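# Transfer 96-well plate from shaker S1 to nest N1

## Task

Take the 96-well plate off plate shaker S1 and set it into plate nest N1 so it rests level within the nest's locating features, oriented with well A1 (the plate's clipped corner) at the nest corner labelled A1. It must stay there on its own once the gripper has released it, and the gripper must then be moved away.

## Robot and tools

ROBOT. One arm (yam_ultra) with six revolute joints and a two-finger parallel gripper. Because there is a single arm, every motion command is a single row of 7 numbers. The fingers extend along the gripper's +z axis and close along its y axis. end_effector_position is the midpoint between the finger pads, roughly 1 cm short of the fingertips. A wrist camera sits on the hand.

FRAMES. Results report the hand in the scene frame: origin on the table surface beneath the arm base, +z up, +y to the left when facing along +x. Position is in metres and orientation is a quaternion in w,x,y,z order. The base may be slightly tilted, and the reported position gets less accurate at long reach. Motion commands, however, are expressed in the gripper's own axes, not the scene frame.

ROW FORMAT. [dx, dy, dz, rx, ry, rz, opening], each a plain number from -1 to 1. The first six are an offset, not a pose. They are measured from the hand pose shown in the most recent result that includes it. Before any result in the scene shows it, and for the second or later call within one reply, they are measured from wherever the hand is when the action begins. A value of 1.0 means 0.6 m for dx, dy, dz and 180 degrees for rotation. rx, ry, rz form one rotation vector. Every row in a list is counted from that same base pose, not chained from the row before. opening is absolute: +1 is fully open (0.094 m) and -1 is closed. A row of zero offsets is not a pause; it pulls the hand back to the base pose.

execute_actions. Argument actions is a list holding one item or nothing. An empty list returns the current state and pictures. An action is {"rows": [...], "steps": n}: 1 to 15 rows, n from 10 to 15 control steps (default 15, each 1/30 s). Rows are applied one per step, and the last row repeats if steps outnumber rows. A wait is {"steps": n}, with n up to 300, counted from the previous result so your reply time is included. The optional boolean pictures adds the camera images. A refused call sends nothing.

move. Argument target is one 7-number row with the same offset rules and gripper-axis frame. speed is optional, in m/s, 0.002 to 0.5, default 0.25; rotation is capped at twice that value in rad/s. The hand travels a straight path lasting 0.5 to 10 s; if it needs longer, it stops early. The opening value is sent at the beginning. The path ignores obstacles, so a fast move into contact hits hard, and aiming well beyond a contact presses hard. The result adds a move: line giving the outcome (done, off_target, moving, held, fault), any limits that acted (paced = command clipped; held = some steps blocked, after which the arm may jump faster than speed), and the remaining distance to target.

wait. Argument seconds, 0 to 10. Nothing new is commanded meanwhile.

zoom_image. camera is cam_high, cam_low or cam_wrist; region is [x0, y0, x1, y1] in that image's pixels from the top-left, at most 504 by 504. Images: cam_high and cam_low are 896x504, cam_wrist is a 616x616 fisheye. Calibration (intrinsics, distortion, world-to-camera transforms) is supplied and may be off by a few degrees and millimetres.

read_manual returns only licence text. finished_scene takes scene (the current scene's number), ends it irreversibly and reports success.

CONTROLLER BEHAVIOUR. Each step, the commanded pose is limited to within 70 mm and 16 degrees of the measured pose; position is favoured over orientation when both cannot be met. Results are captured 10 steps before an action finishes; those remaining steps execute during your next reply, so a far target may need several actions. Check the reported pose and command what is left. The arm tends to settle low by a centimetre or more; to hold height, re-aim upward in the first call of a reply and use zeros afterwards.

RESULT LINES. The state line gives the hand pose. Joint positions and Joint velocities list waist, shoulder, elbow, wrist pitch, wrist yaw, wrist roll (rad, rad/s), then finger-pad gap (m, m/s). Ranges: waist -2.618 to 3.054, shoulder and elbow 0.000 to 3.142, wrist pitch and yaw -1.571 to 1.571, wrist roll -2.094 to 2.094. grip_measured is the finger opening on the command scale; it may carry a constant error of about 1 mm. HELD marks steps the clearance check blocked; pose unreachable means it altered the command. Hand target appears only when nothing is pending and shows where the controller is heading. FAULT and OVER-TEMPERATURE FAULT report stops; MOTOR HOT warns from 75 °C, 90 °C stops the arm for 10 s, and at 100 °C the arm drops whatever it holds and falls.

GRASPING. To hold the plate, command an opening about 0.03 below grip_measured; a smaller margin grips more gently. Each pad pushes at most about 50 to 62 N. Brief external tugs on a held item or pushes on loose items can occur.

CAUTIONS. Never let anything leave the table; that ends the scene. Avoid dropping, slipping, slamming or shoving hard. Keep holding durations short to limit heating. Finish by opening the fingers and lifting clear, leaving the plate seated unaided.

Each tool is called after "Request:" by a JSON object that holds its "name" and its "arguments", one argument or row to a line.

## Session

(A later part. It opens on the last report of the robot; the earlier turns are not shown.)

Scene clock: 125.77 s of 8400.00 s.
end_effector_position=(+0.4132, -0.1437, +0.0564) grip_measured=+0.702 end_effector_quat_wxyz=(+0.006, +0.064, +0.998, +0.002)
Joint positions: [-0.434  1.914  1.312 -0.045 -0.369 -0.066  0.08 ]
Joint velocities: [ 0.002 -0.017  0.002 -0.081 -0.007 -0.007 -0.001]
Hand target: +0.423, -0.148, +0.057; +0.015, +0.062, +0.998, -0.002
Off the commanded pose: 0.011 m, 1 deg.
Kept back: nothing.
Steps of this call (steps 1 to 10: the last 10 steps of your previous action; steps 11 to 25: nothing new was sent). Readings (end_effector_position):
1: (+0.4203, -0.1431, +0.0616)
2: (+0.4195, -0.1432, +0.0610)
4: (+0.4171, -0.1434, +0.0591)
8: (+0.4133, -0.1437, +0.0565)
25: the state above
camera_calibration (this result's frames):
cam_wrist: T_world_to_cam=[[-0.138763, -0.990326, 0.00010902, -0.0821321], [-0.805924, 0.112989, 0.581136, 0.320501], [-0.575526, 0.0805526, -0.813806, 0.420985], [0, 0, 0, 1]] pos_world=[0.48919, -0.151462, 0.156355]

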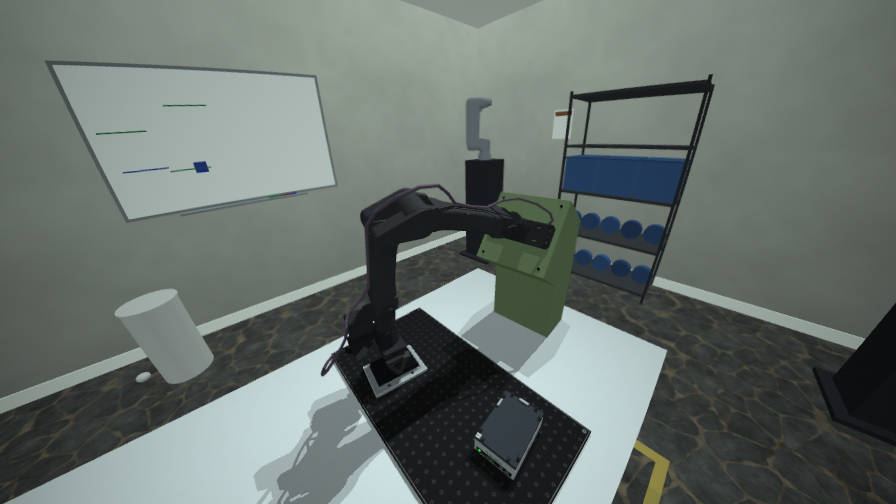

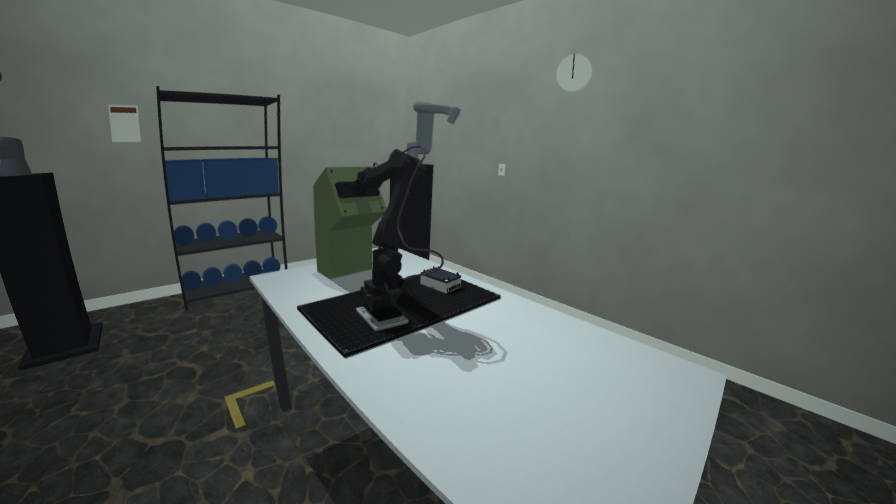

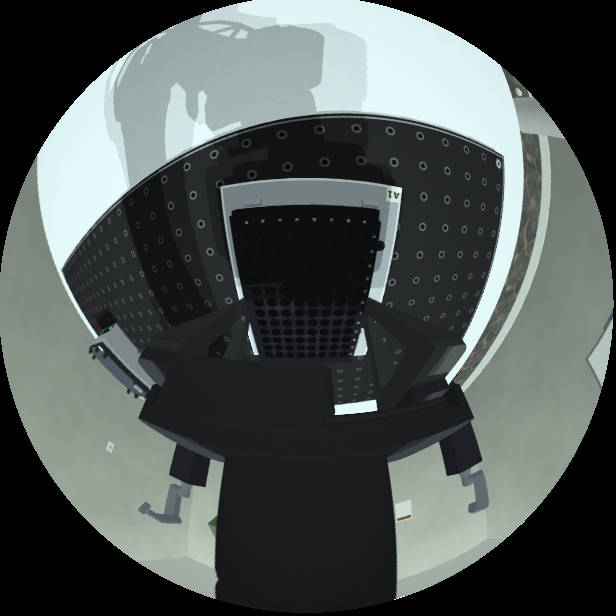

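Request:
{"name": "execute_actions", "arguments": {
  "actions": [
    {"rows": [[-0.017,-0.0257,-0.005,0.0082,-0.0067,0.0036,0.675],[-0.017,-0.0257,-0.005,0.0082,-0.0067,0.0036,0.675],[-0.0179,-0.0046,-0.0002,0.0022,-0.0059,-0.001,0.675]], "steps": 10}
  ]
}}

Request:
{"name": "wait", "arguments": {
  "seconds": 0.3
}}

Scene clock: 128.97 s of 8400.00 s.
end_effector_position=(+0.4132, -0.1437, +0.0564) grip_measured=+0.702 end_effector_quat_wxyz=(+0.006, +0.064, +0.998, +0.002)
Joint positions: [-0.434  1.914  1.312 -0.045 -0.369 -0.066  0.08 ]
Joint velocities: [-0.007  0.012 -0.002  0.022 -0.007 -0.066 -0.001]
Kept back: the last 10 steps of this action.
Steps of this call (steps 1 to 90: nothing new was sent; then 0.20 s passed at rest). Readings (end_effector_position):
1: (+0.4132, -0.1437, +0.0564)
2: (+0.4132, -0.1437, +0.0564)
4: (+0.4132, -0.1437, +0.0564)
8: (+0.4132, -0.1437, +0.0564)
90: the state above

Scene clock: 129.60 s of 8400.00 s.
end_effector_position=(+0.4130, -0.1448, +0.0566) grip_measured=+0.702 end_effector_quat_wxyz=(+0.006, +0.065, +0.998, +0.000)
Joint positions: [-0.435  1.914  1.312 -0.045 -0.367 -0.066  0.08 ]
Joint velocities: [-0.012  0.002 -0.007  0.007 -0.007 -0.037 -0.   ]
Hand target: +0.423, -0.148, +0.057; +0.015, +0.063, +0.998, -0.002
Off the commanded pose: 0.011 m, 1 deg.
Kept back: nothing.
Steps of this call (steps 1 to 10: the last 10 steps of your previous action; steps 11 to 19: nothing new was sent). Readings (end_effector_position):
1: (+0.4131, -0.1441, +0.0565)
2: (+0.4131, -0.1446, +0.0567)
4: (+0.4130, -0.1452, +0.0567)
8: (+0.4130, -0.1448, +0.0566)
19: the state above
camera_calibration (this result's frames):
cam_wrist: T_world_to_cam=[[-0.139648, -0.990196, 0.00323735, -0.0830552], [-0.805659, 0.115522, 0.581005, 0.320636], [-0.575683, 0.0785282, -0.813893, 0.420934], [0, 0, 0, 1]] pos_world=[0.48905, -0.152337, 0.156573]

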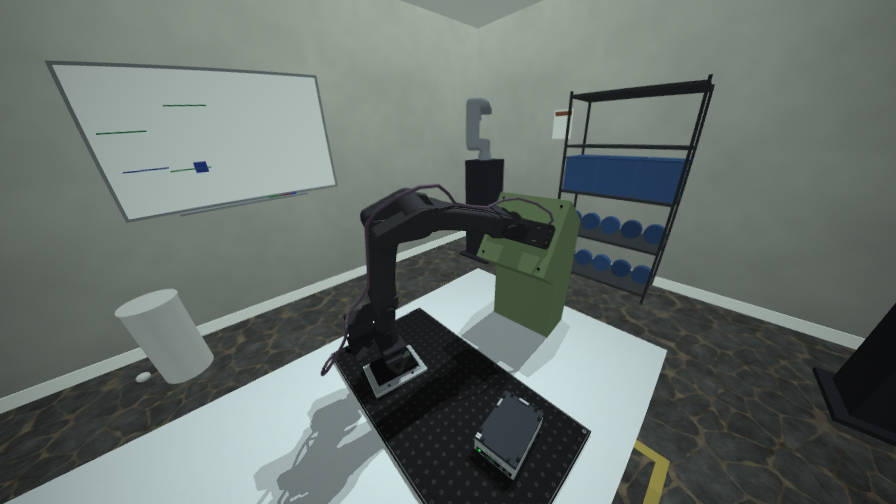

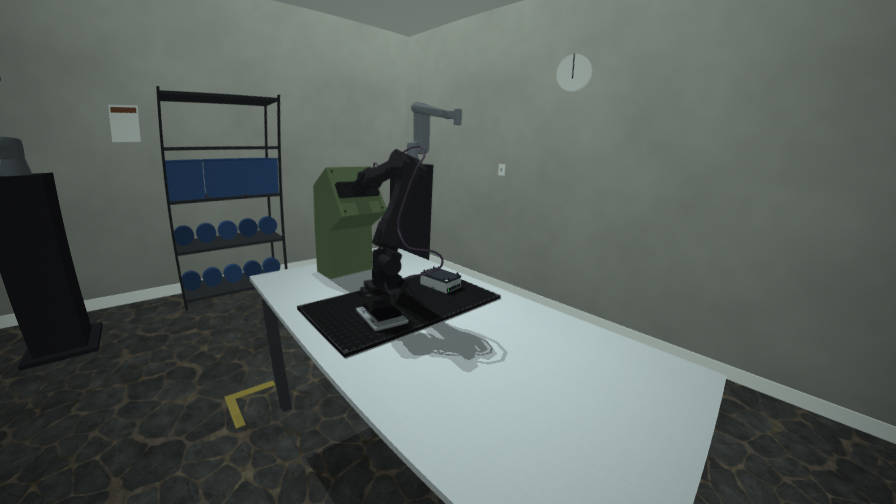

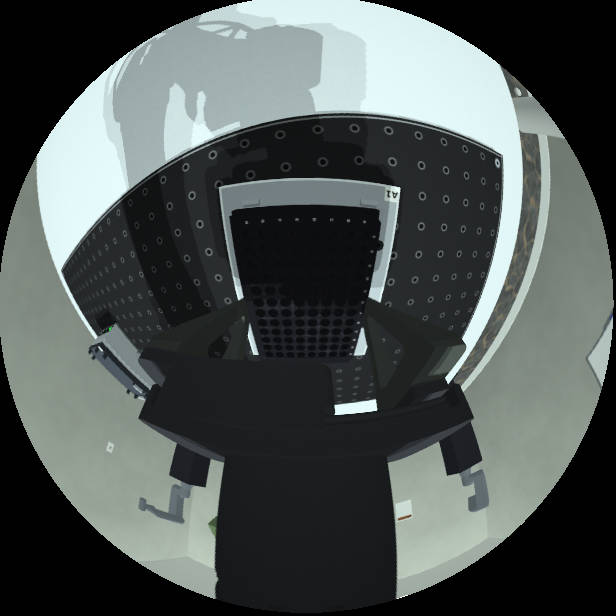

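Request:
{"name": "execute_actions", "arguments": {
  "actions": [
    {"rows": [[-0.0208,-0.0042,0.0109,0.0009,-0.0058,-0.0016,0.675],[-0.0208,-0.0042,0.0109,0.0009,-0.0058,-0.0016,0.675],[-0.0175,-0.0046,0.0109,0.0009,-0.0058,-0.0016,0.675]], "steps": 12}
  ]
}}

Request:
{"name": "wait", "arguments": {
  "seconds": 0.4
}}

Scene clock: 134.20 s of 8400.00 s.
end_effector_position=(+0.4144, -0.1457, +0.0549) grip_measured=+0.702 end_effector_quat_wxyz=(+0.006, +0.064, +0.998, +0.000)
Joint positions: [-0.435  1.922  1.323 -0.047 -0.367 -0.066  0.08 ]
Joint velocities: [ 0.012  0.168  0.227  0.051 -0.051  0.022 -0.001]
Steps of this call (steps 1 to 90: nothing new was sent; then 1.53 s passed at rest; steps 91 to 92: the first 2 steps of this action). Readings (end_effector_position):
91: (+0.4131, -0.1450, +0.0560)
92: the state above

Scene clock: 134.93 s of 8400.00 s.
end_effector_position=(+0.4132, -0.1468, +0.0514) grip_measured=+0.702 end_effector_quat_wxyz=(+0.005, +0.065, +0.998, +0.001)
Joint positions: [-0.435  1.935  1.331 -0.045 -0.367 -0.066  0.08 ]
Joint velocities: [-0.012 -0.007 -0.017  0.007 -0.081 -0.037 -0.   ]
Hand target: +0.423, -0.149, +0.050; +0.015, +0.062, +0.998, -0.002
Off the commanded pose: 0.010 m, 1 deg.
Kept back: nothing.
Steps of this call (steps 1 to 10: the last 10 steps of your previous action; steps 11 to 22: nothing new was sent). Readings (end_effector_position):
1: (+0.4154, -0.1463, +0.0538)
2: (+0.4154, -0.1467, +0.0531)
4: (+0.4142, -0.1468, +0.0521)
8: (+0.4132, -0.1468, +0.0514)
22: the state above
camera_calibration (this result's frames):
cam_wrist: T_world_to_cam=[[-0.14045, -0.990083, 0.00311219, -0.0846968], [-0.804345, 0.115934, 0.582742, 0.323475], [-0.577323, 0.0793429, -0.812651, 0.417721], [0, 0, 0, 1]] pos_world=[0.48945, -0.154502, 0.151223]

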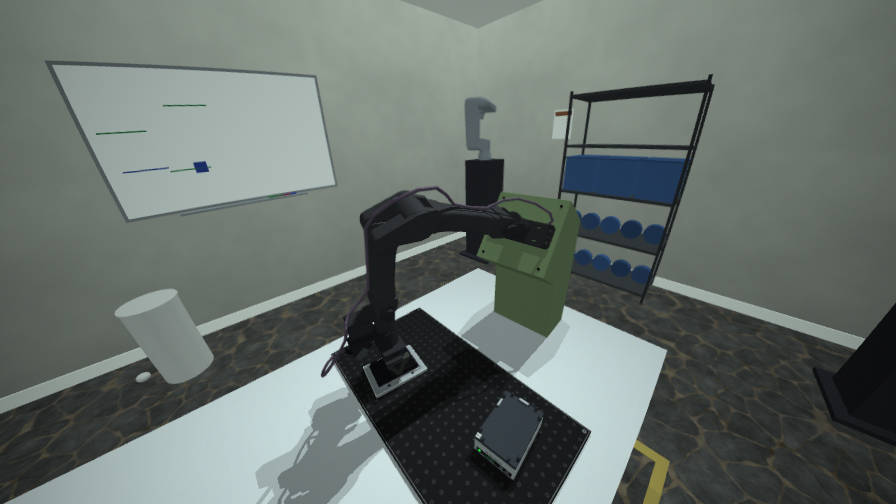

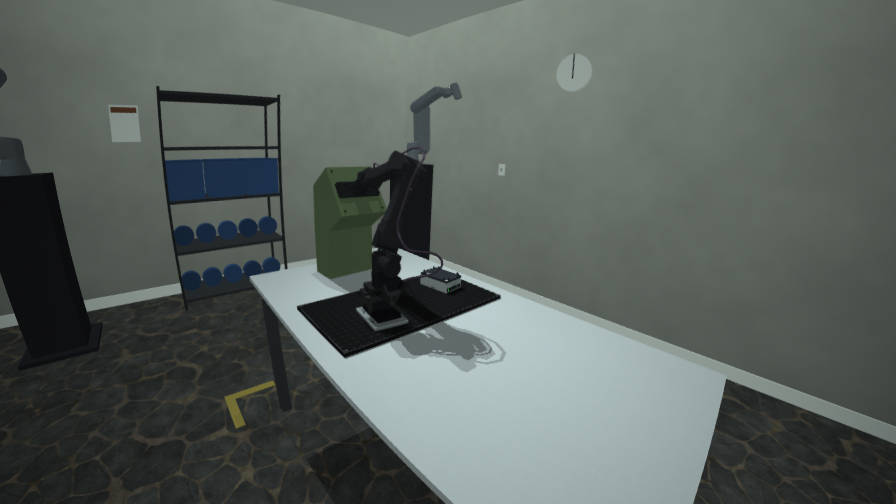

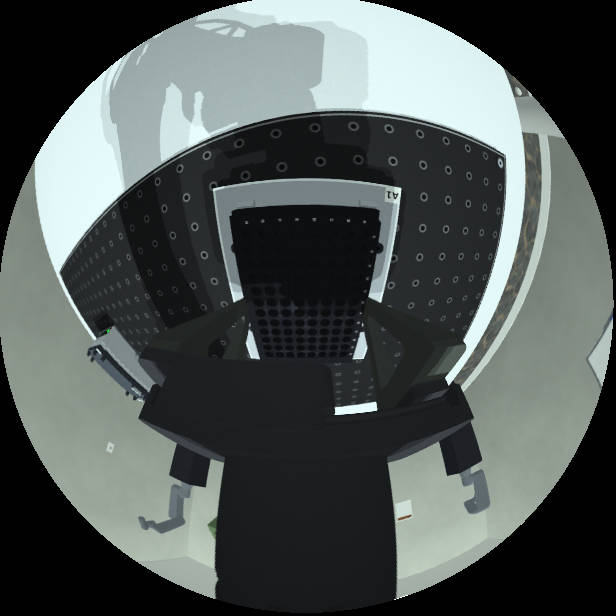

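Request:
{"name": "execute_actions", "arguments": {
  "actions": [
    {"rows": [[-0.012,-0.0005,0.0148,0.0015,-0.0065,-0.0016,0.675],[-0.012,-0.0005,0.0148,0.0015,-0.0065,-0.0016,0.675],[-0.012,-0.0005,0.0148,0.0015,-0.0065,-0.0016,0.675],[-0.0125,-0.0005,0.0148,0.0015,-0.0065,-0.0016,0.675],[-0.0132,-0.0006,0.0149,0.0015,-0.0065,-0.0016,0.675],[-0.0139,-0.0007,0.0149,0.0015,-0.0065,-0.0016,0.675],[-0.0144,-0.0008,0.015,0.0015,-0.0065,-0.0016,0.675]], "steps": 13}
  ]
}}

Request:
{"name": "wait", "arguments": {
  "seconds": 0.4
}}

Scene clock: 139.57 s of 8400.00 s.
end_effector_position=(+0.4120, -0.1464, +0.0484) grip_measured=+0.702 end_effector_quat_wxyz=(+0.005, +0.064, +0.998, +0.001)
Joint positions: [-0.432  1.944  1.331 -0.035 -0.365 -0.066  0.08 ]
Joint velocities: [ 0.051  0.11   0.007  0.066  0.037 -0.022 -0.   ]
Steps of this call (steps 1 to 90: nothing new was sent; then 1.53 s passed at rest; steps 91 to 93: the first 3 steps of this action). Readings (end_effector_position):
91: (+0.4128, -0.1467, +0.0507)
92: (+0.4129, -0.1466, +0.0498)
93: the state above

Scene clock: 140.30 s of 8400.00 s.
end_effector_position=(+0.4113, -0.1465, +0.0465) grip_measured=+0.702 end_effector_quat_wxyz=(+0.005, +0.063, +0.998, -0.001)
Joint positions: [-0.43   1.949  1.331 -0.029 -0.36  -0.065  0.08 ]
Joint velocities: [ 0.007 -0.017  0.002  0.022  0.022  0.022  0.001]
Hand target: +0.422, -0.148, +0.043; +0.015, +0.062, +0.998, -0.002
Off the commanded pose: 0.011 m, 1 deg.
Kept back: nothing.
Steps of this call (steps 1 to 10: the last 10 steps of your previous action; steps 11 to 22: nothing new was sent). Readings (end_effector_position):
1: (+0.4109, -0.1459, +0.0470)
2: (+0.4111, -0.1463, +0.0465)
4: (+0.4113, -0.1465, +0.0465)
8: (+0.4113, -0.1465, +0.0465)
22: the state above
camera_calibration (this result's frames):
cam_wrist: T_world_to_cam=[[-0.137068, -0.990542, 0.0061856, -0.0862525], [-0.80497, 0.115024, 0.582059, 0.324911], [-0.577266, 0.0748025, -0.813123, 0.411903], [0, 0, 0, 1]] pos_world=[0.487498, -0.153621, 0.146344]

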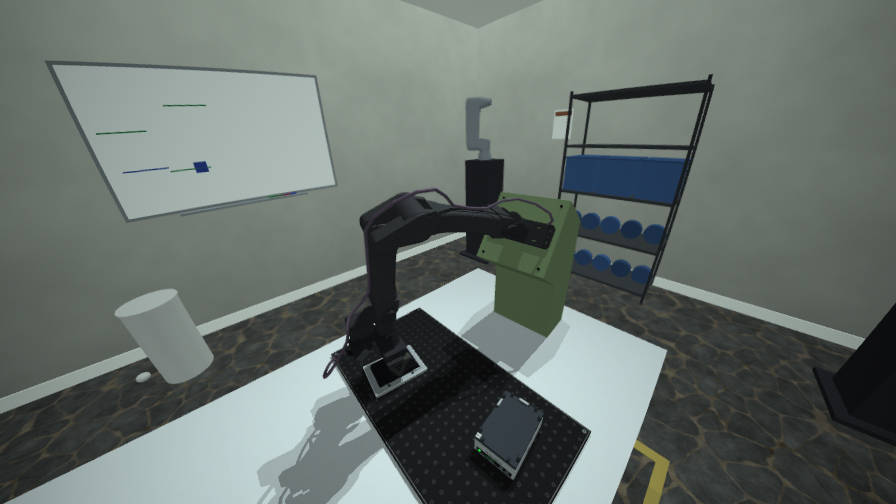

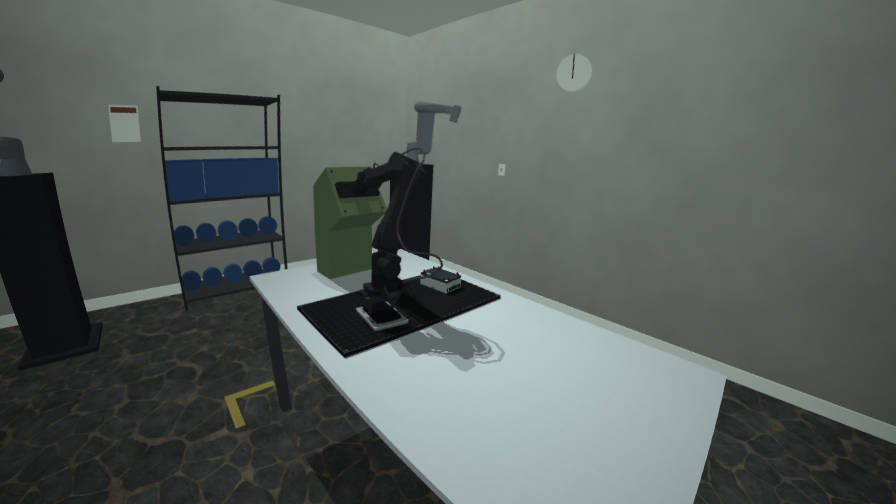

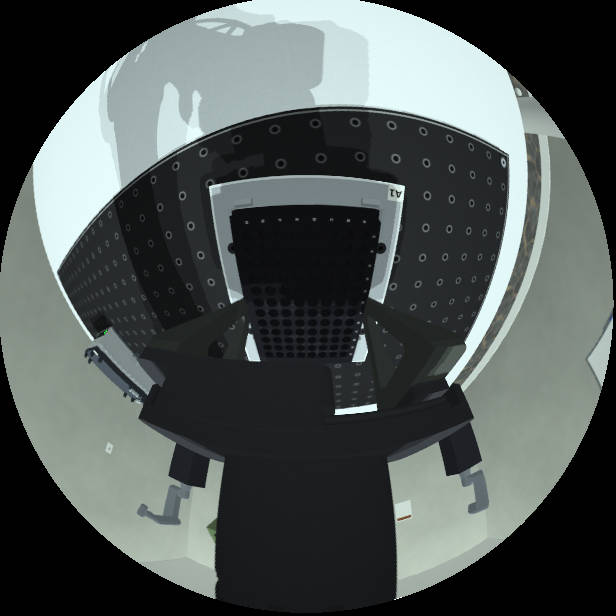

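Request:
{"name": "zoom_image", "arguments": {
  "camera": "cam_wrist",
  "region": [200, 165, 410, 265]
}}

Request:
{"name": "zoom_image", "arguments": {
  "camera": "cam_high",
  "region": [350, 335, 440, 405]
}}

Region (200, 165, 410, 265) of cam_wrist's 616x616 image, scaled by 2.400, with more detail than that image has; it fills the top 240 rows of this view, and the rest is white.

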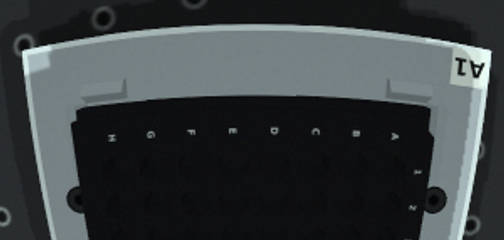

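Region (350, 335, 440, 405) of cam_high's 896x504 image, scaled by 5.600, with more detail than that image has.

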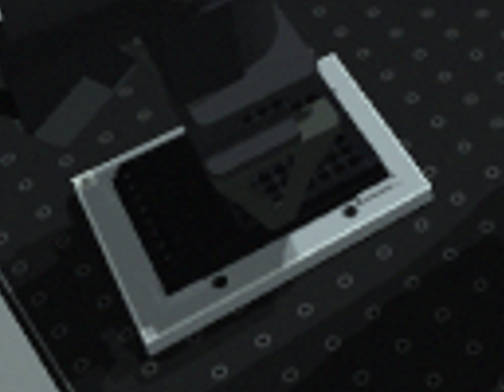

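Request:
{"name": "zoom_image", "arguments": {
  "camera": "cam_low",
  "region": [350, 295, 420, 335]
}}

Region (350, 295, 420, 335) of cam_low's 896x504 image, scaled by 7.200, with more detail than that image has; it fills the top 288 rows of this view, and the rest is white.

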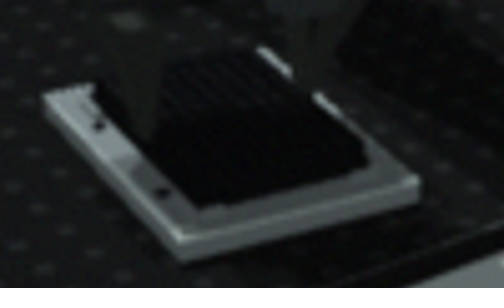

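Request:
{"name": "zoom_image", "arguments": {
  "camera": "cam_wrist",
  "region": [200, 195, 420, 375]
}}

Region (200, 195, 420, 375) of cam_wrist's 616x616 image, scaled by 2.291, with more detail than that image has; it fills the top 412 rows of this view, and the rest is white.

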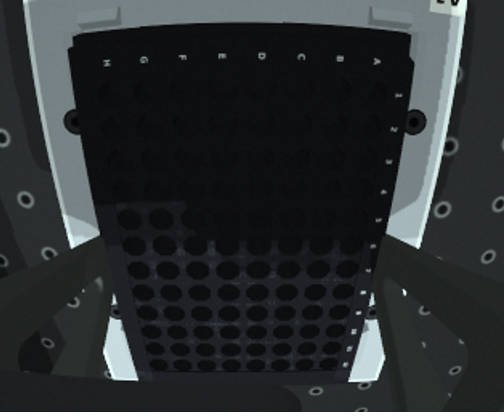

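Request:
{"name": "execute_actions", "arguments": {
  "actions": []
}}

Scene clock: 149.10 s of 8400.00 s.
end_effector_position=(+0.4113, -0.1465, +0.0465) grip_measured=+0.702 end_effector_quat_wxyz=(+0.005, +0.063, +0.998, -0.001)
Joint positions: [-0.43   1.949  1.331 -0.029 -0.36  -0.065  0.08 ]
Joint velocities: [-0.002 -0.002  0.002 -0.022 -0.066 -0.007 -0.   ]
Hand target: +0.422, -0.148, +0.043; +0.015, +0.062, +0.998, -0.002
Off the commanded pose: 0.011 m, 1 deg.
Kept back: nothing.
Steps of this call (steps 1 to 90: nothing new was sent; then 5.80 s passed at rest). Readings (end_effector_position):
1: (+0.4113, -0.1465, +0.0465)
2: (+0.4113, -0.1465, +0.0465)
4: (+0.4113, -0.1465, +0.0465)
8: (+0.4113, -0.1465, +0.0465)
90: the state above
camera_calibration (this result's frames):
cam_wrist: T_world_to_cam=[[-0.137068, -0.990542, 0.0061856, -0.0862525], [-0.80497, 0.115024, 0.582059, 0.324911], [-0.577266, 0.0748025, -0.813123, 0.411903], [0, 0, 0, 1]] pos_world=[0.487498, -0.153621, 0.146344]

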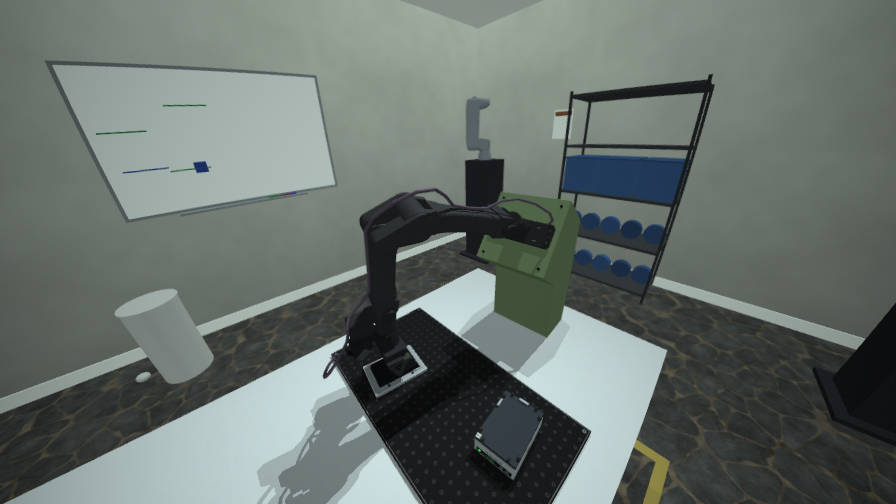

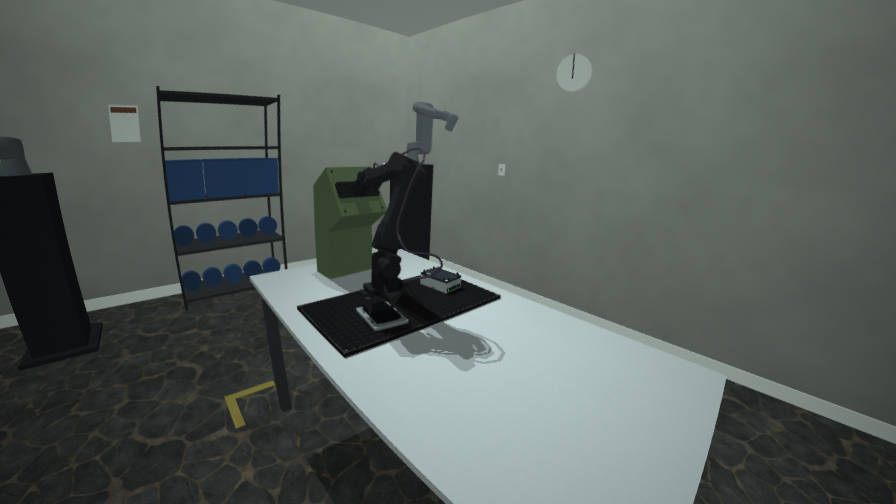

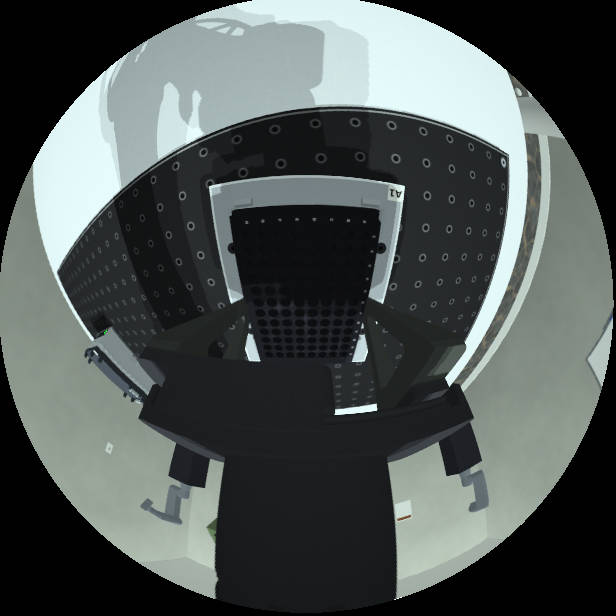

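Request:
{"name": "execute_actions", "arguments": {
  "actions": [
    {"rows": [[-0.018,-0.0002,0.002,0,-0.0064,0,0.70],[-0.018,-0.0002,0.002,0,-0.0064,0,0.71],[-0.018,-0.0002,0.002,0,-0.0064,0,0.72],[-0.018,-0.0002,0.002,0,-0.0064,0,0.73],[-0.018,-0.0002,0.002,0,-0.0064,0,0.74],[-0.018,-0.0002,0.002,0,-0.0064,0,0.76],[-0.018,-0.0002,0.002,0,-0.0064,0,0.78],[-0.018,-0.0002,0.002,0,-0.0064,0,0.80],[-0.018,-0.0002,0.002,0,-0.0064,0,0.83],[-0.018,-0.0002,0.002,0,-0.0064,0,0.86]], "steps": 12}
  ]
}}

Request:
{"name": "wait", "arguments": {
  "seconds": 0.3
}}

Scene clock: 150.60 s of 8400.00 s.
end_effector_position=(+0.4113, -0.1465, +0.0465) grip_measured=+0.717 end_effector_quat_wxyz=(+0.005, +0.063, +0.998, -0.001)
Joint positions: [-0.43   1.949  1.331 -0.029 -0.36  -0.065  0.081]
Joint velocities: [-0.002  0.002 -0.002 -0.037  0.007 -0.007  0.005]
Steps of this call (steps 1 to 43: nothing new was sent; steps 44 to 45: the first 2 steps of this action). Readings (end_effector_position):
44: (+0.4113, -0.1465, +0.0465)
45: the state above

Scene clock: 151.23 s of 8400.00 s.
end_effector_position=(+0.4113, -0.1465, +0.0465) grip_measured=+0.858 end_effector_quat_wxyz=(+0.005, +0.063, +0.998, -0.001)
Joint positions: [-0.43   1.949  1.331 -0.029 -0.36  -0.065  0.087]
Joint velocities: [-0.002  0.017 -0.007 -0.022 -0.007  0.037  0.001]
Hand target: +0.422, -0.148, +0.046; +0.015, +0.063, +0.998, -0.002
Off the commanded pose: 0.011 m, 1 deg.
Kept back: nothing.
Steps of this call (steps 1 to 10: the last 10 steps of your previous action; steps 11 to 19: nothing new was sent). Readings (end_effector_position):
1: (+0.4113, -0.1465, +0.0465)
2: (+0.4113, -0.1465, +0.0465)
4: (+0.4113, -0.1465, +0.0465)
8: (+0.4113, -0.1465, +0.0465)
19: the state above
camera_calibration (this result's frames):
cam_wrist: T_world_to_cam=[[-0.137446, -0.99049, 0.00618179, -0.0860892], [-0.804927, 0.115329, 0.582059, 0.324938], [-0.577236, 0.0750257, -0.813123, 0.411923], [0, 0, 0, 1]] pos_world=[0.487495, -0.15365, 0.146344]

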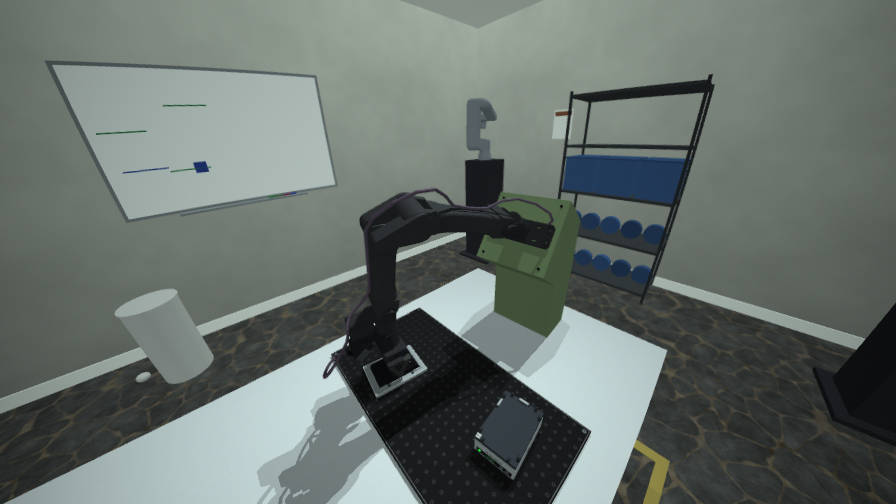

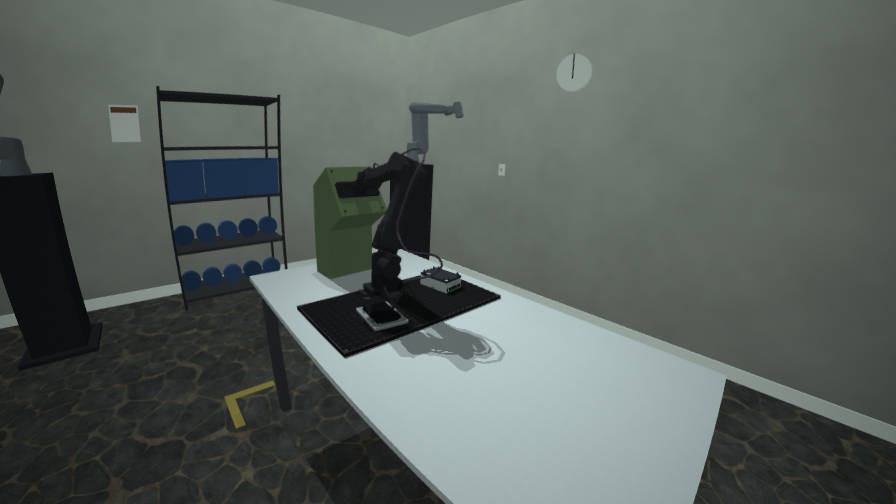

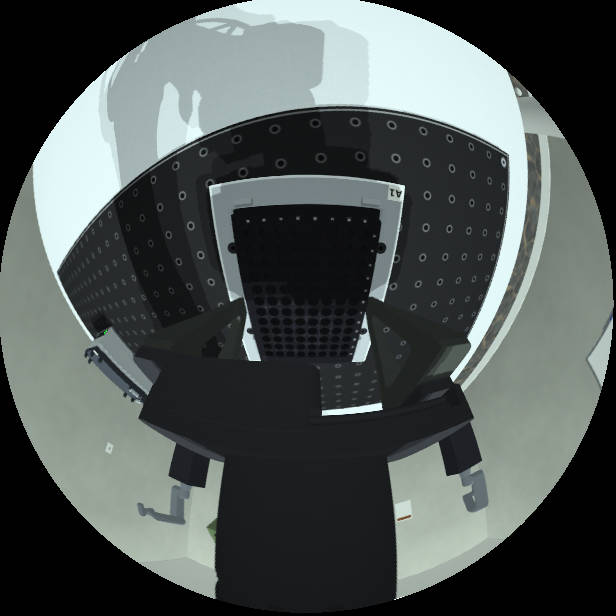

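Request:
{"name": "zoom_image", "arguments": {
  "camera": "cam_wrist",
  "region": [200, 165, 410, 370]
}}

Request:
{"name": "zoom_image", "arguments": {
  "camera": "cam_low",
  "region": [340, 285, 430, 340]
}}

Request:
{"name": "zoom_image", "arguments": {
  "camera": "cam_high",
  "region": [345, 330, 445, 405]
}}

Region (200, 165, 410, 370) of cam_wrist's 616x616 image, scaled by 2.400, with more detail than that image has; it fills the top 492 rows of this view, and the rest is white.

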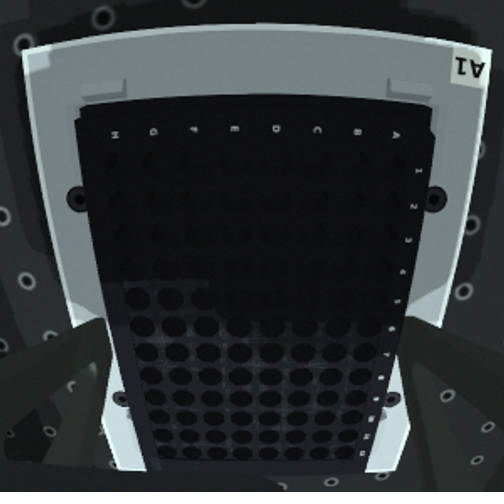

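Region (340, 285, 430, 340) of cam_low's 896x504 image, scaled by 5.600, with more detail than that image has.

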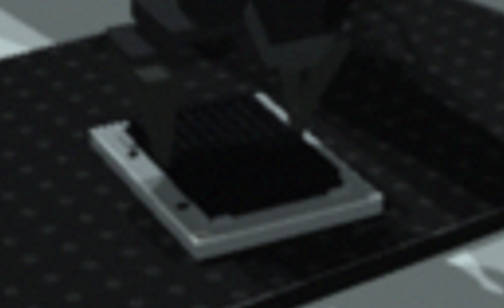

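Region (345, 330, 445, 405) of cam_high's 896x504 image, scaled by 5.040, with more detail than that image has; it fills the top 378 rows of this view, and the rest is white.

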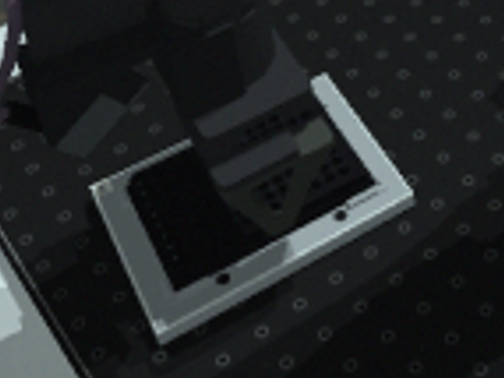

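Request:
{"name": "move", "arguments": {
  "target": [0,0,-0.15,0,0,0,1.0],
  "speed": 0.1
}}

Scene clock: 153.60 s of 8400.00 s.
end_effector_position=(+0.4227, -0.1437, +0.1342) grip_measured=+1.000 end_effector_quat_wxyz=(+0.015, +0.059, +0.998, -0.002)
Joint positions: [-0.507  1.663  1.207 -0.187 -0.423 -0.115  0.094]
Joint velocities: [-0.002 -0.012 -0.002 -0.051  0.037  0.022  0.   ]
Hand target: +0.411, -0.146, +0.136; +0.005, +0.064, +0.998, -0.001
Off the commanded pose: 0.013 m, 1 deg.
Kept back: nothing.
move: off_target
camera_calibration (this result's frames):
cam_wrist: T_world_to_cam=[[-0.128741, -0.991661, 0.00590959, -0.0861017], [-0.817609, 0.109514, 0.565262, 0.289462], [-0.561196, 0.0679408, -0.82489, 0.483414], [0, 0, 0, 1]] pos_world=[0.496872, -0.149927, 0.23565]

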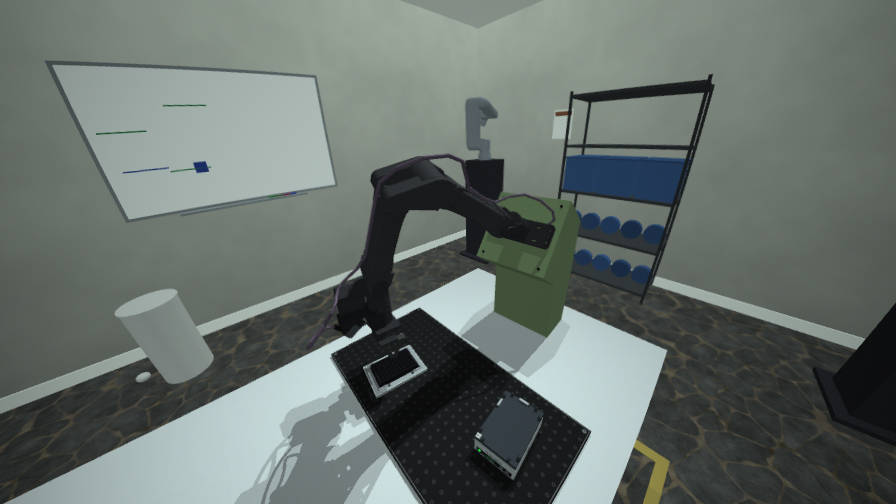

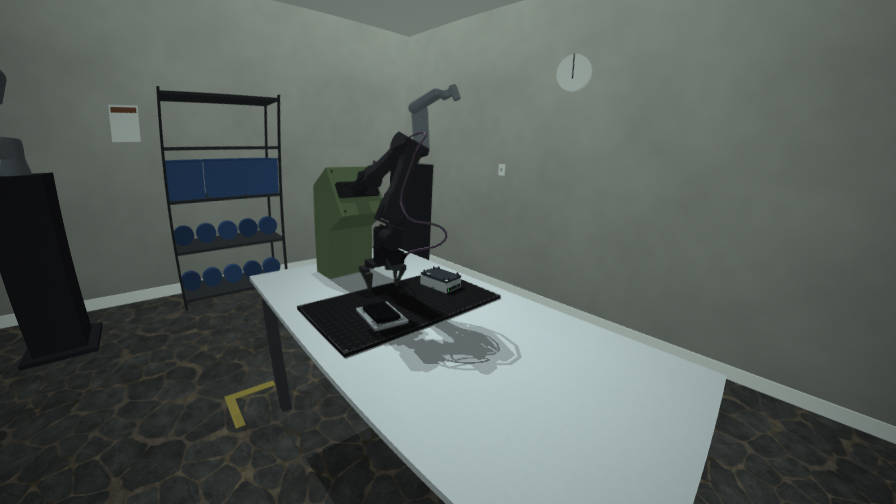

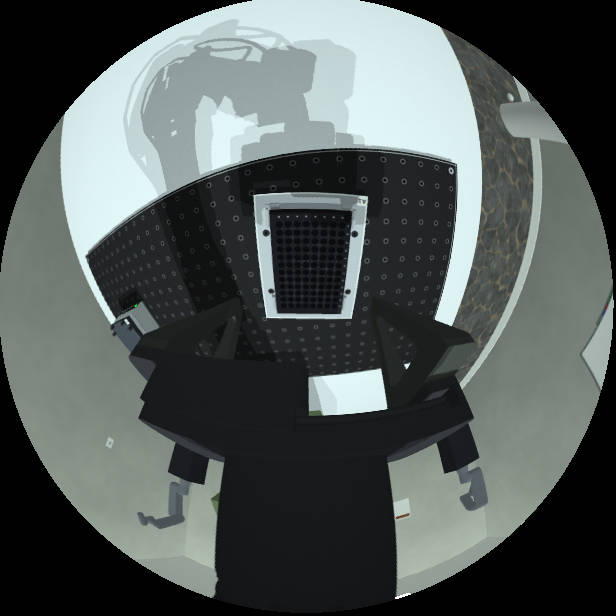

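Request:
{"name": "zoom_image", "arguments": {
  "camera": "cam_wrist",
  "region": [240, 185, 380, 325]
}}

Request:
{"name": "zoom_image", "arguments": {
  "camera": "cam_low",
  "region": [345, 290, 420, 340]
}}

Request:
{"name": "zoom_image", "arguments": {
  "camera": "cam_high",
  "region": [355, 335, 435, 400]
}}

Region (240, 185, 380, 325) of cam_wrist's 616x616 image, scaled by 3.600, with more detail than that image has.

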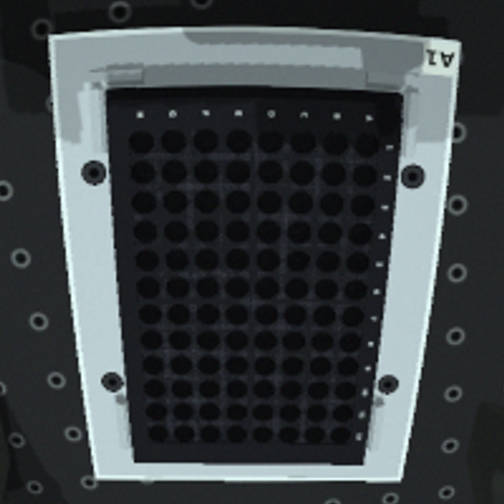

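Region (345, 290, 420, 340) of cam_low's 896x504 image, scaled by 6.720, with more detail than that image has.

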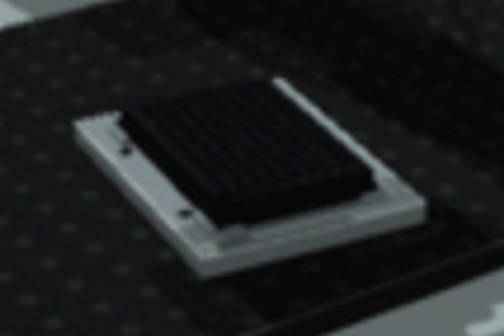

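Region (355, 335, 435, 400) of cam_high's 896x504 image, scaled by 6.300, with more detail than that image has; it fills the top 410 rows of this view, and the rest is white.

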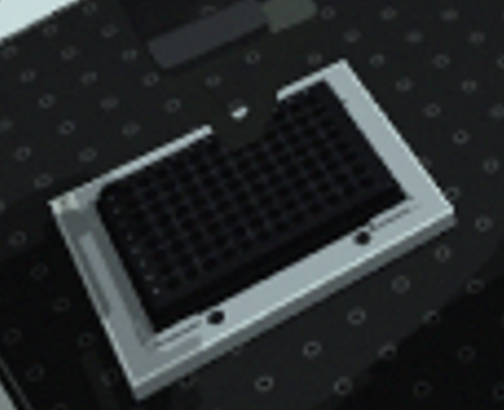

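Request:
{"name": "move", "arguments": {
  "target": [0.2,-0.009,-0.02,0,0,0,1.0],
  "speed": 0.2
}}

Request:
{"name": "zoom_image", "arguments": {
  "camera": "cam_wrist",
  "region": [220, 110, 400, 290]
}}

Scene clock: 156.30 s of 8400.00 s.
end_effector_position=(+0.3044, -0.1310, +0.1393) grip_measured=+1.000 end_effector_quat_wxyz=(+0.009, +0.061, +0.998, +0.001)
Joint positions: [-0.57   1.554  0.702  0.174 -0.475 -0.16   0.094]
Joint velocities: [0.002 0.017 0.002 0.051 0.007 0.051 0.   ]
Hand target: +0.303, -0.134, +0.143; +0.015, +0.059, +0.998, -0.002
Off the commanded pose: 0.005 m, 1 deg.
Kept back: nothing.
move: done
camera_calibration (this result's frames):
cam_wrist: T_world_to_cam=[[-0.133331, -0.991069, 0.00229985, -0.0867453], [-0.810195, 0.110333, 0.575683, 0.184957], [-0.570795, 0.074893, -0.81767, 0.423218], [0, 0, 0, 1]] pos_world=[0.379856, -0.138074, 0.239776]

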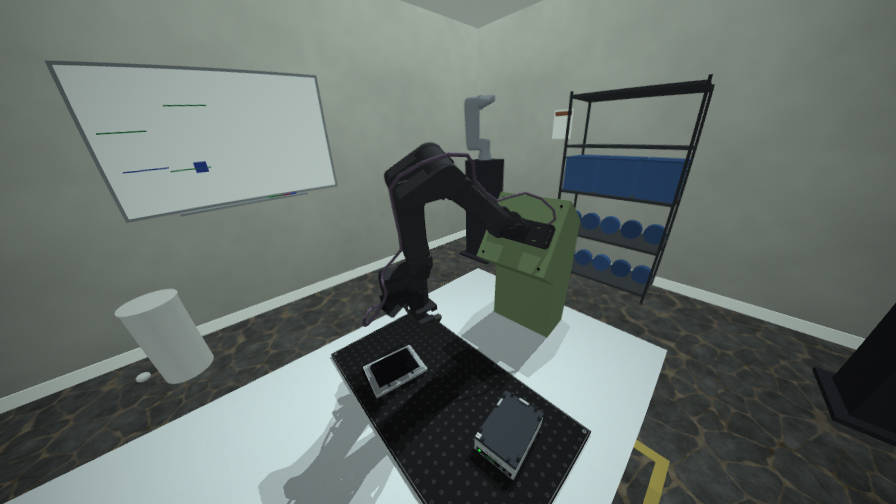

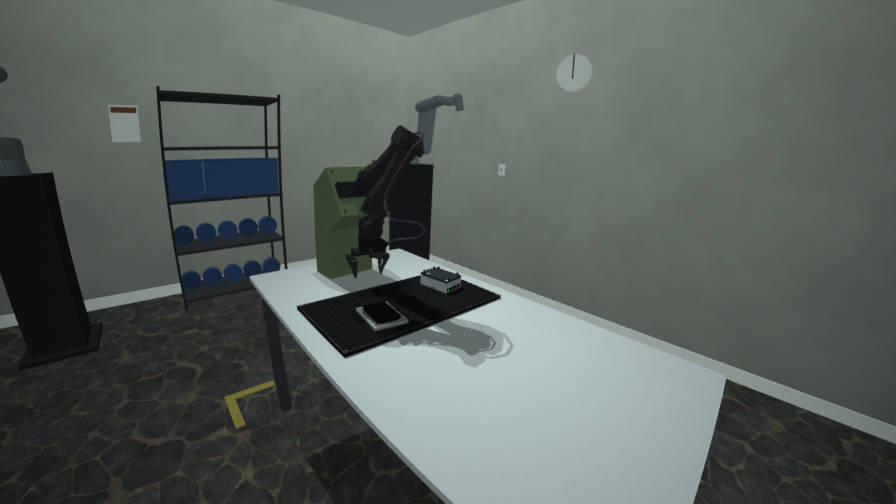

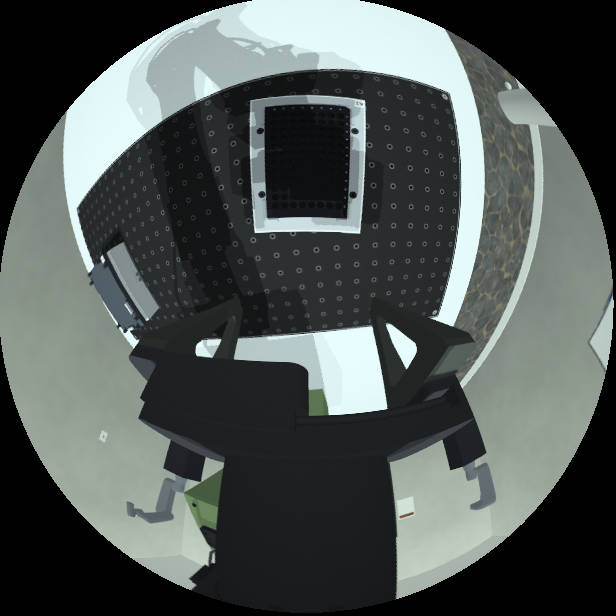

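Region (220, 110, 400, 290) of cam_wrist's 616x616 image, scaled by 2.800, with more detail than that image has.

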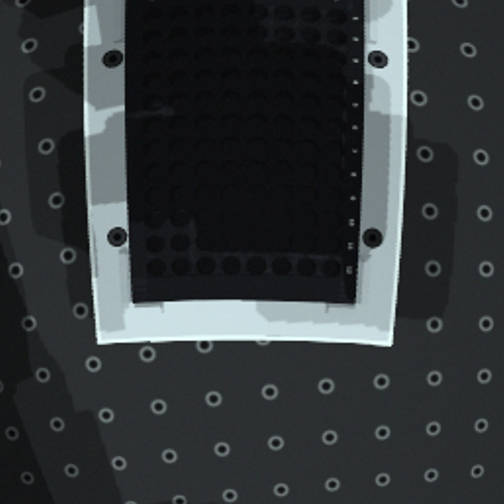

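Request:
{"name": "zoom_image", "arguments": {
  "camera": "cam_wrist",
  "region": [240, 180, 370, 245]
}}

Request:
{"name": "zoom_image", "arguments": {
  "camera": "cam_wrist",
  "region": [240, 85, 375, 160]
}}

Region (240, 180, 370, 245) of cam_wrist's 616x616 image, scaled by 3.877, with more detail than that image has.

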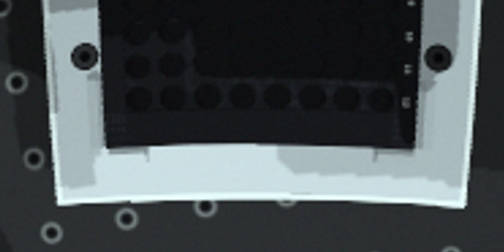

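Region (240, 85, 375, 160) of cam_wrist's 616x616 image, scaled by 3.733, with more detail than that image has.

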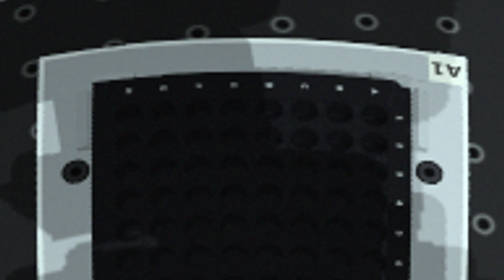

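Request:
{"name": "finished_scene", "arguments": {
  "scene": 1
}}

The scene is finished: the task was done.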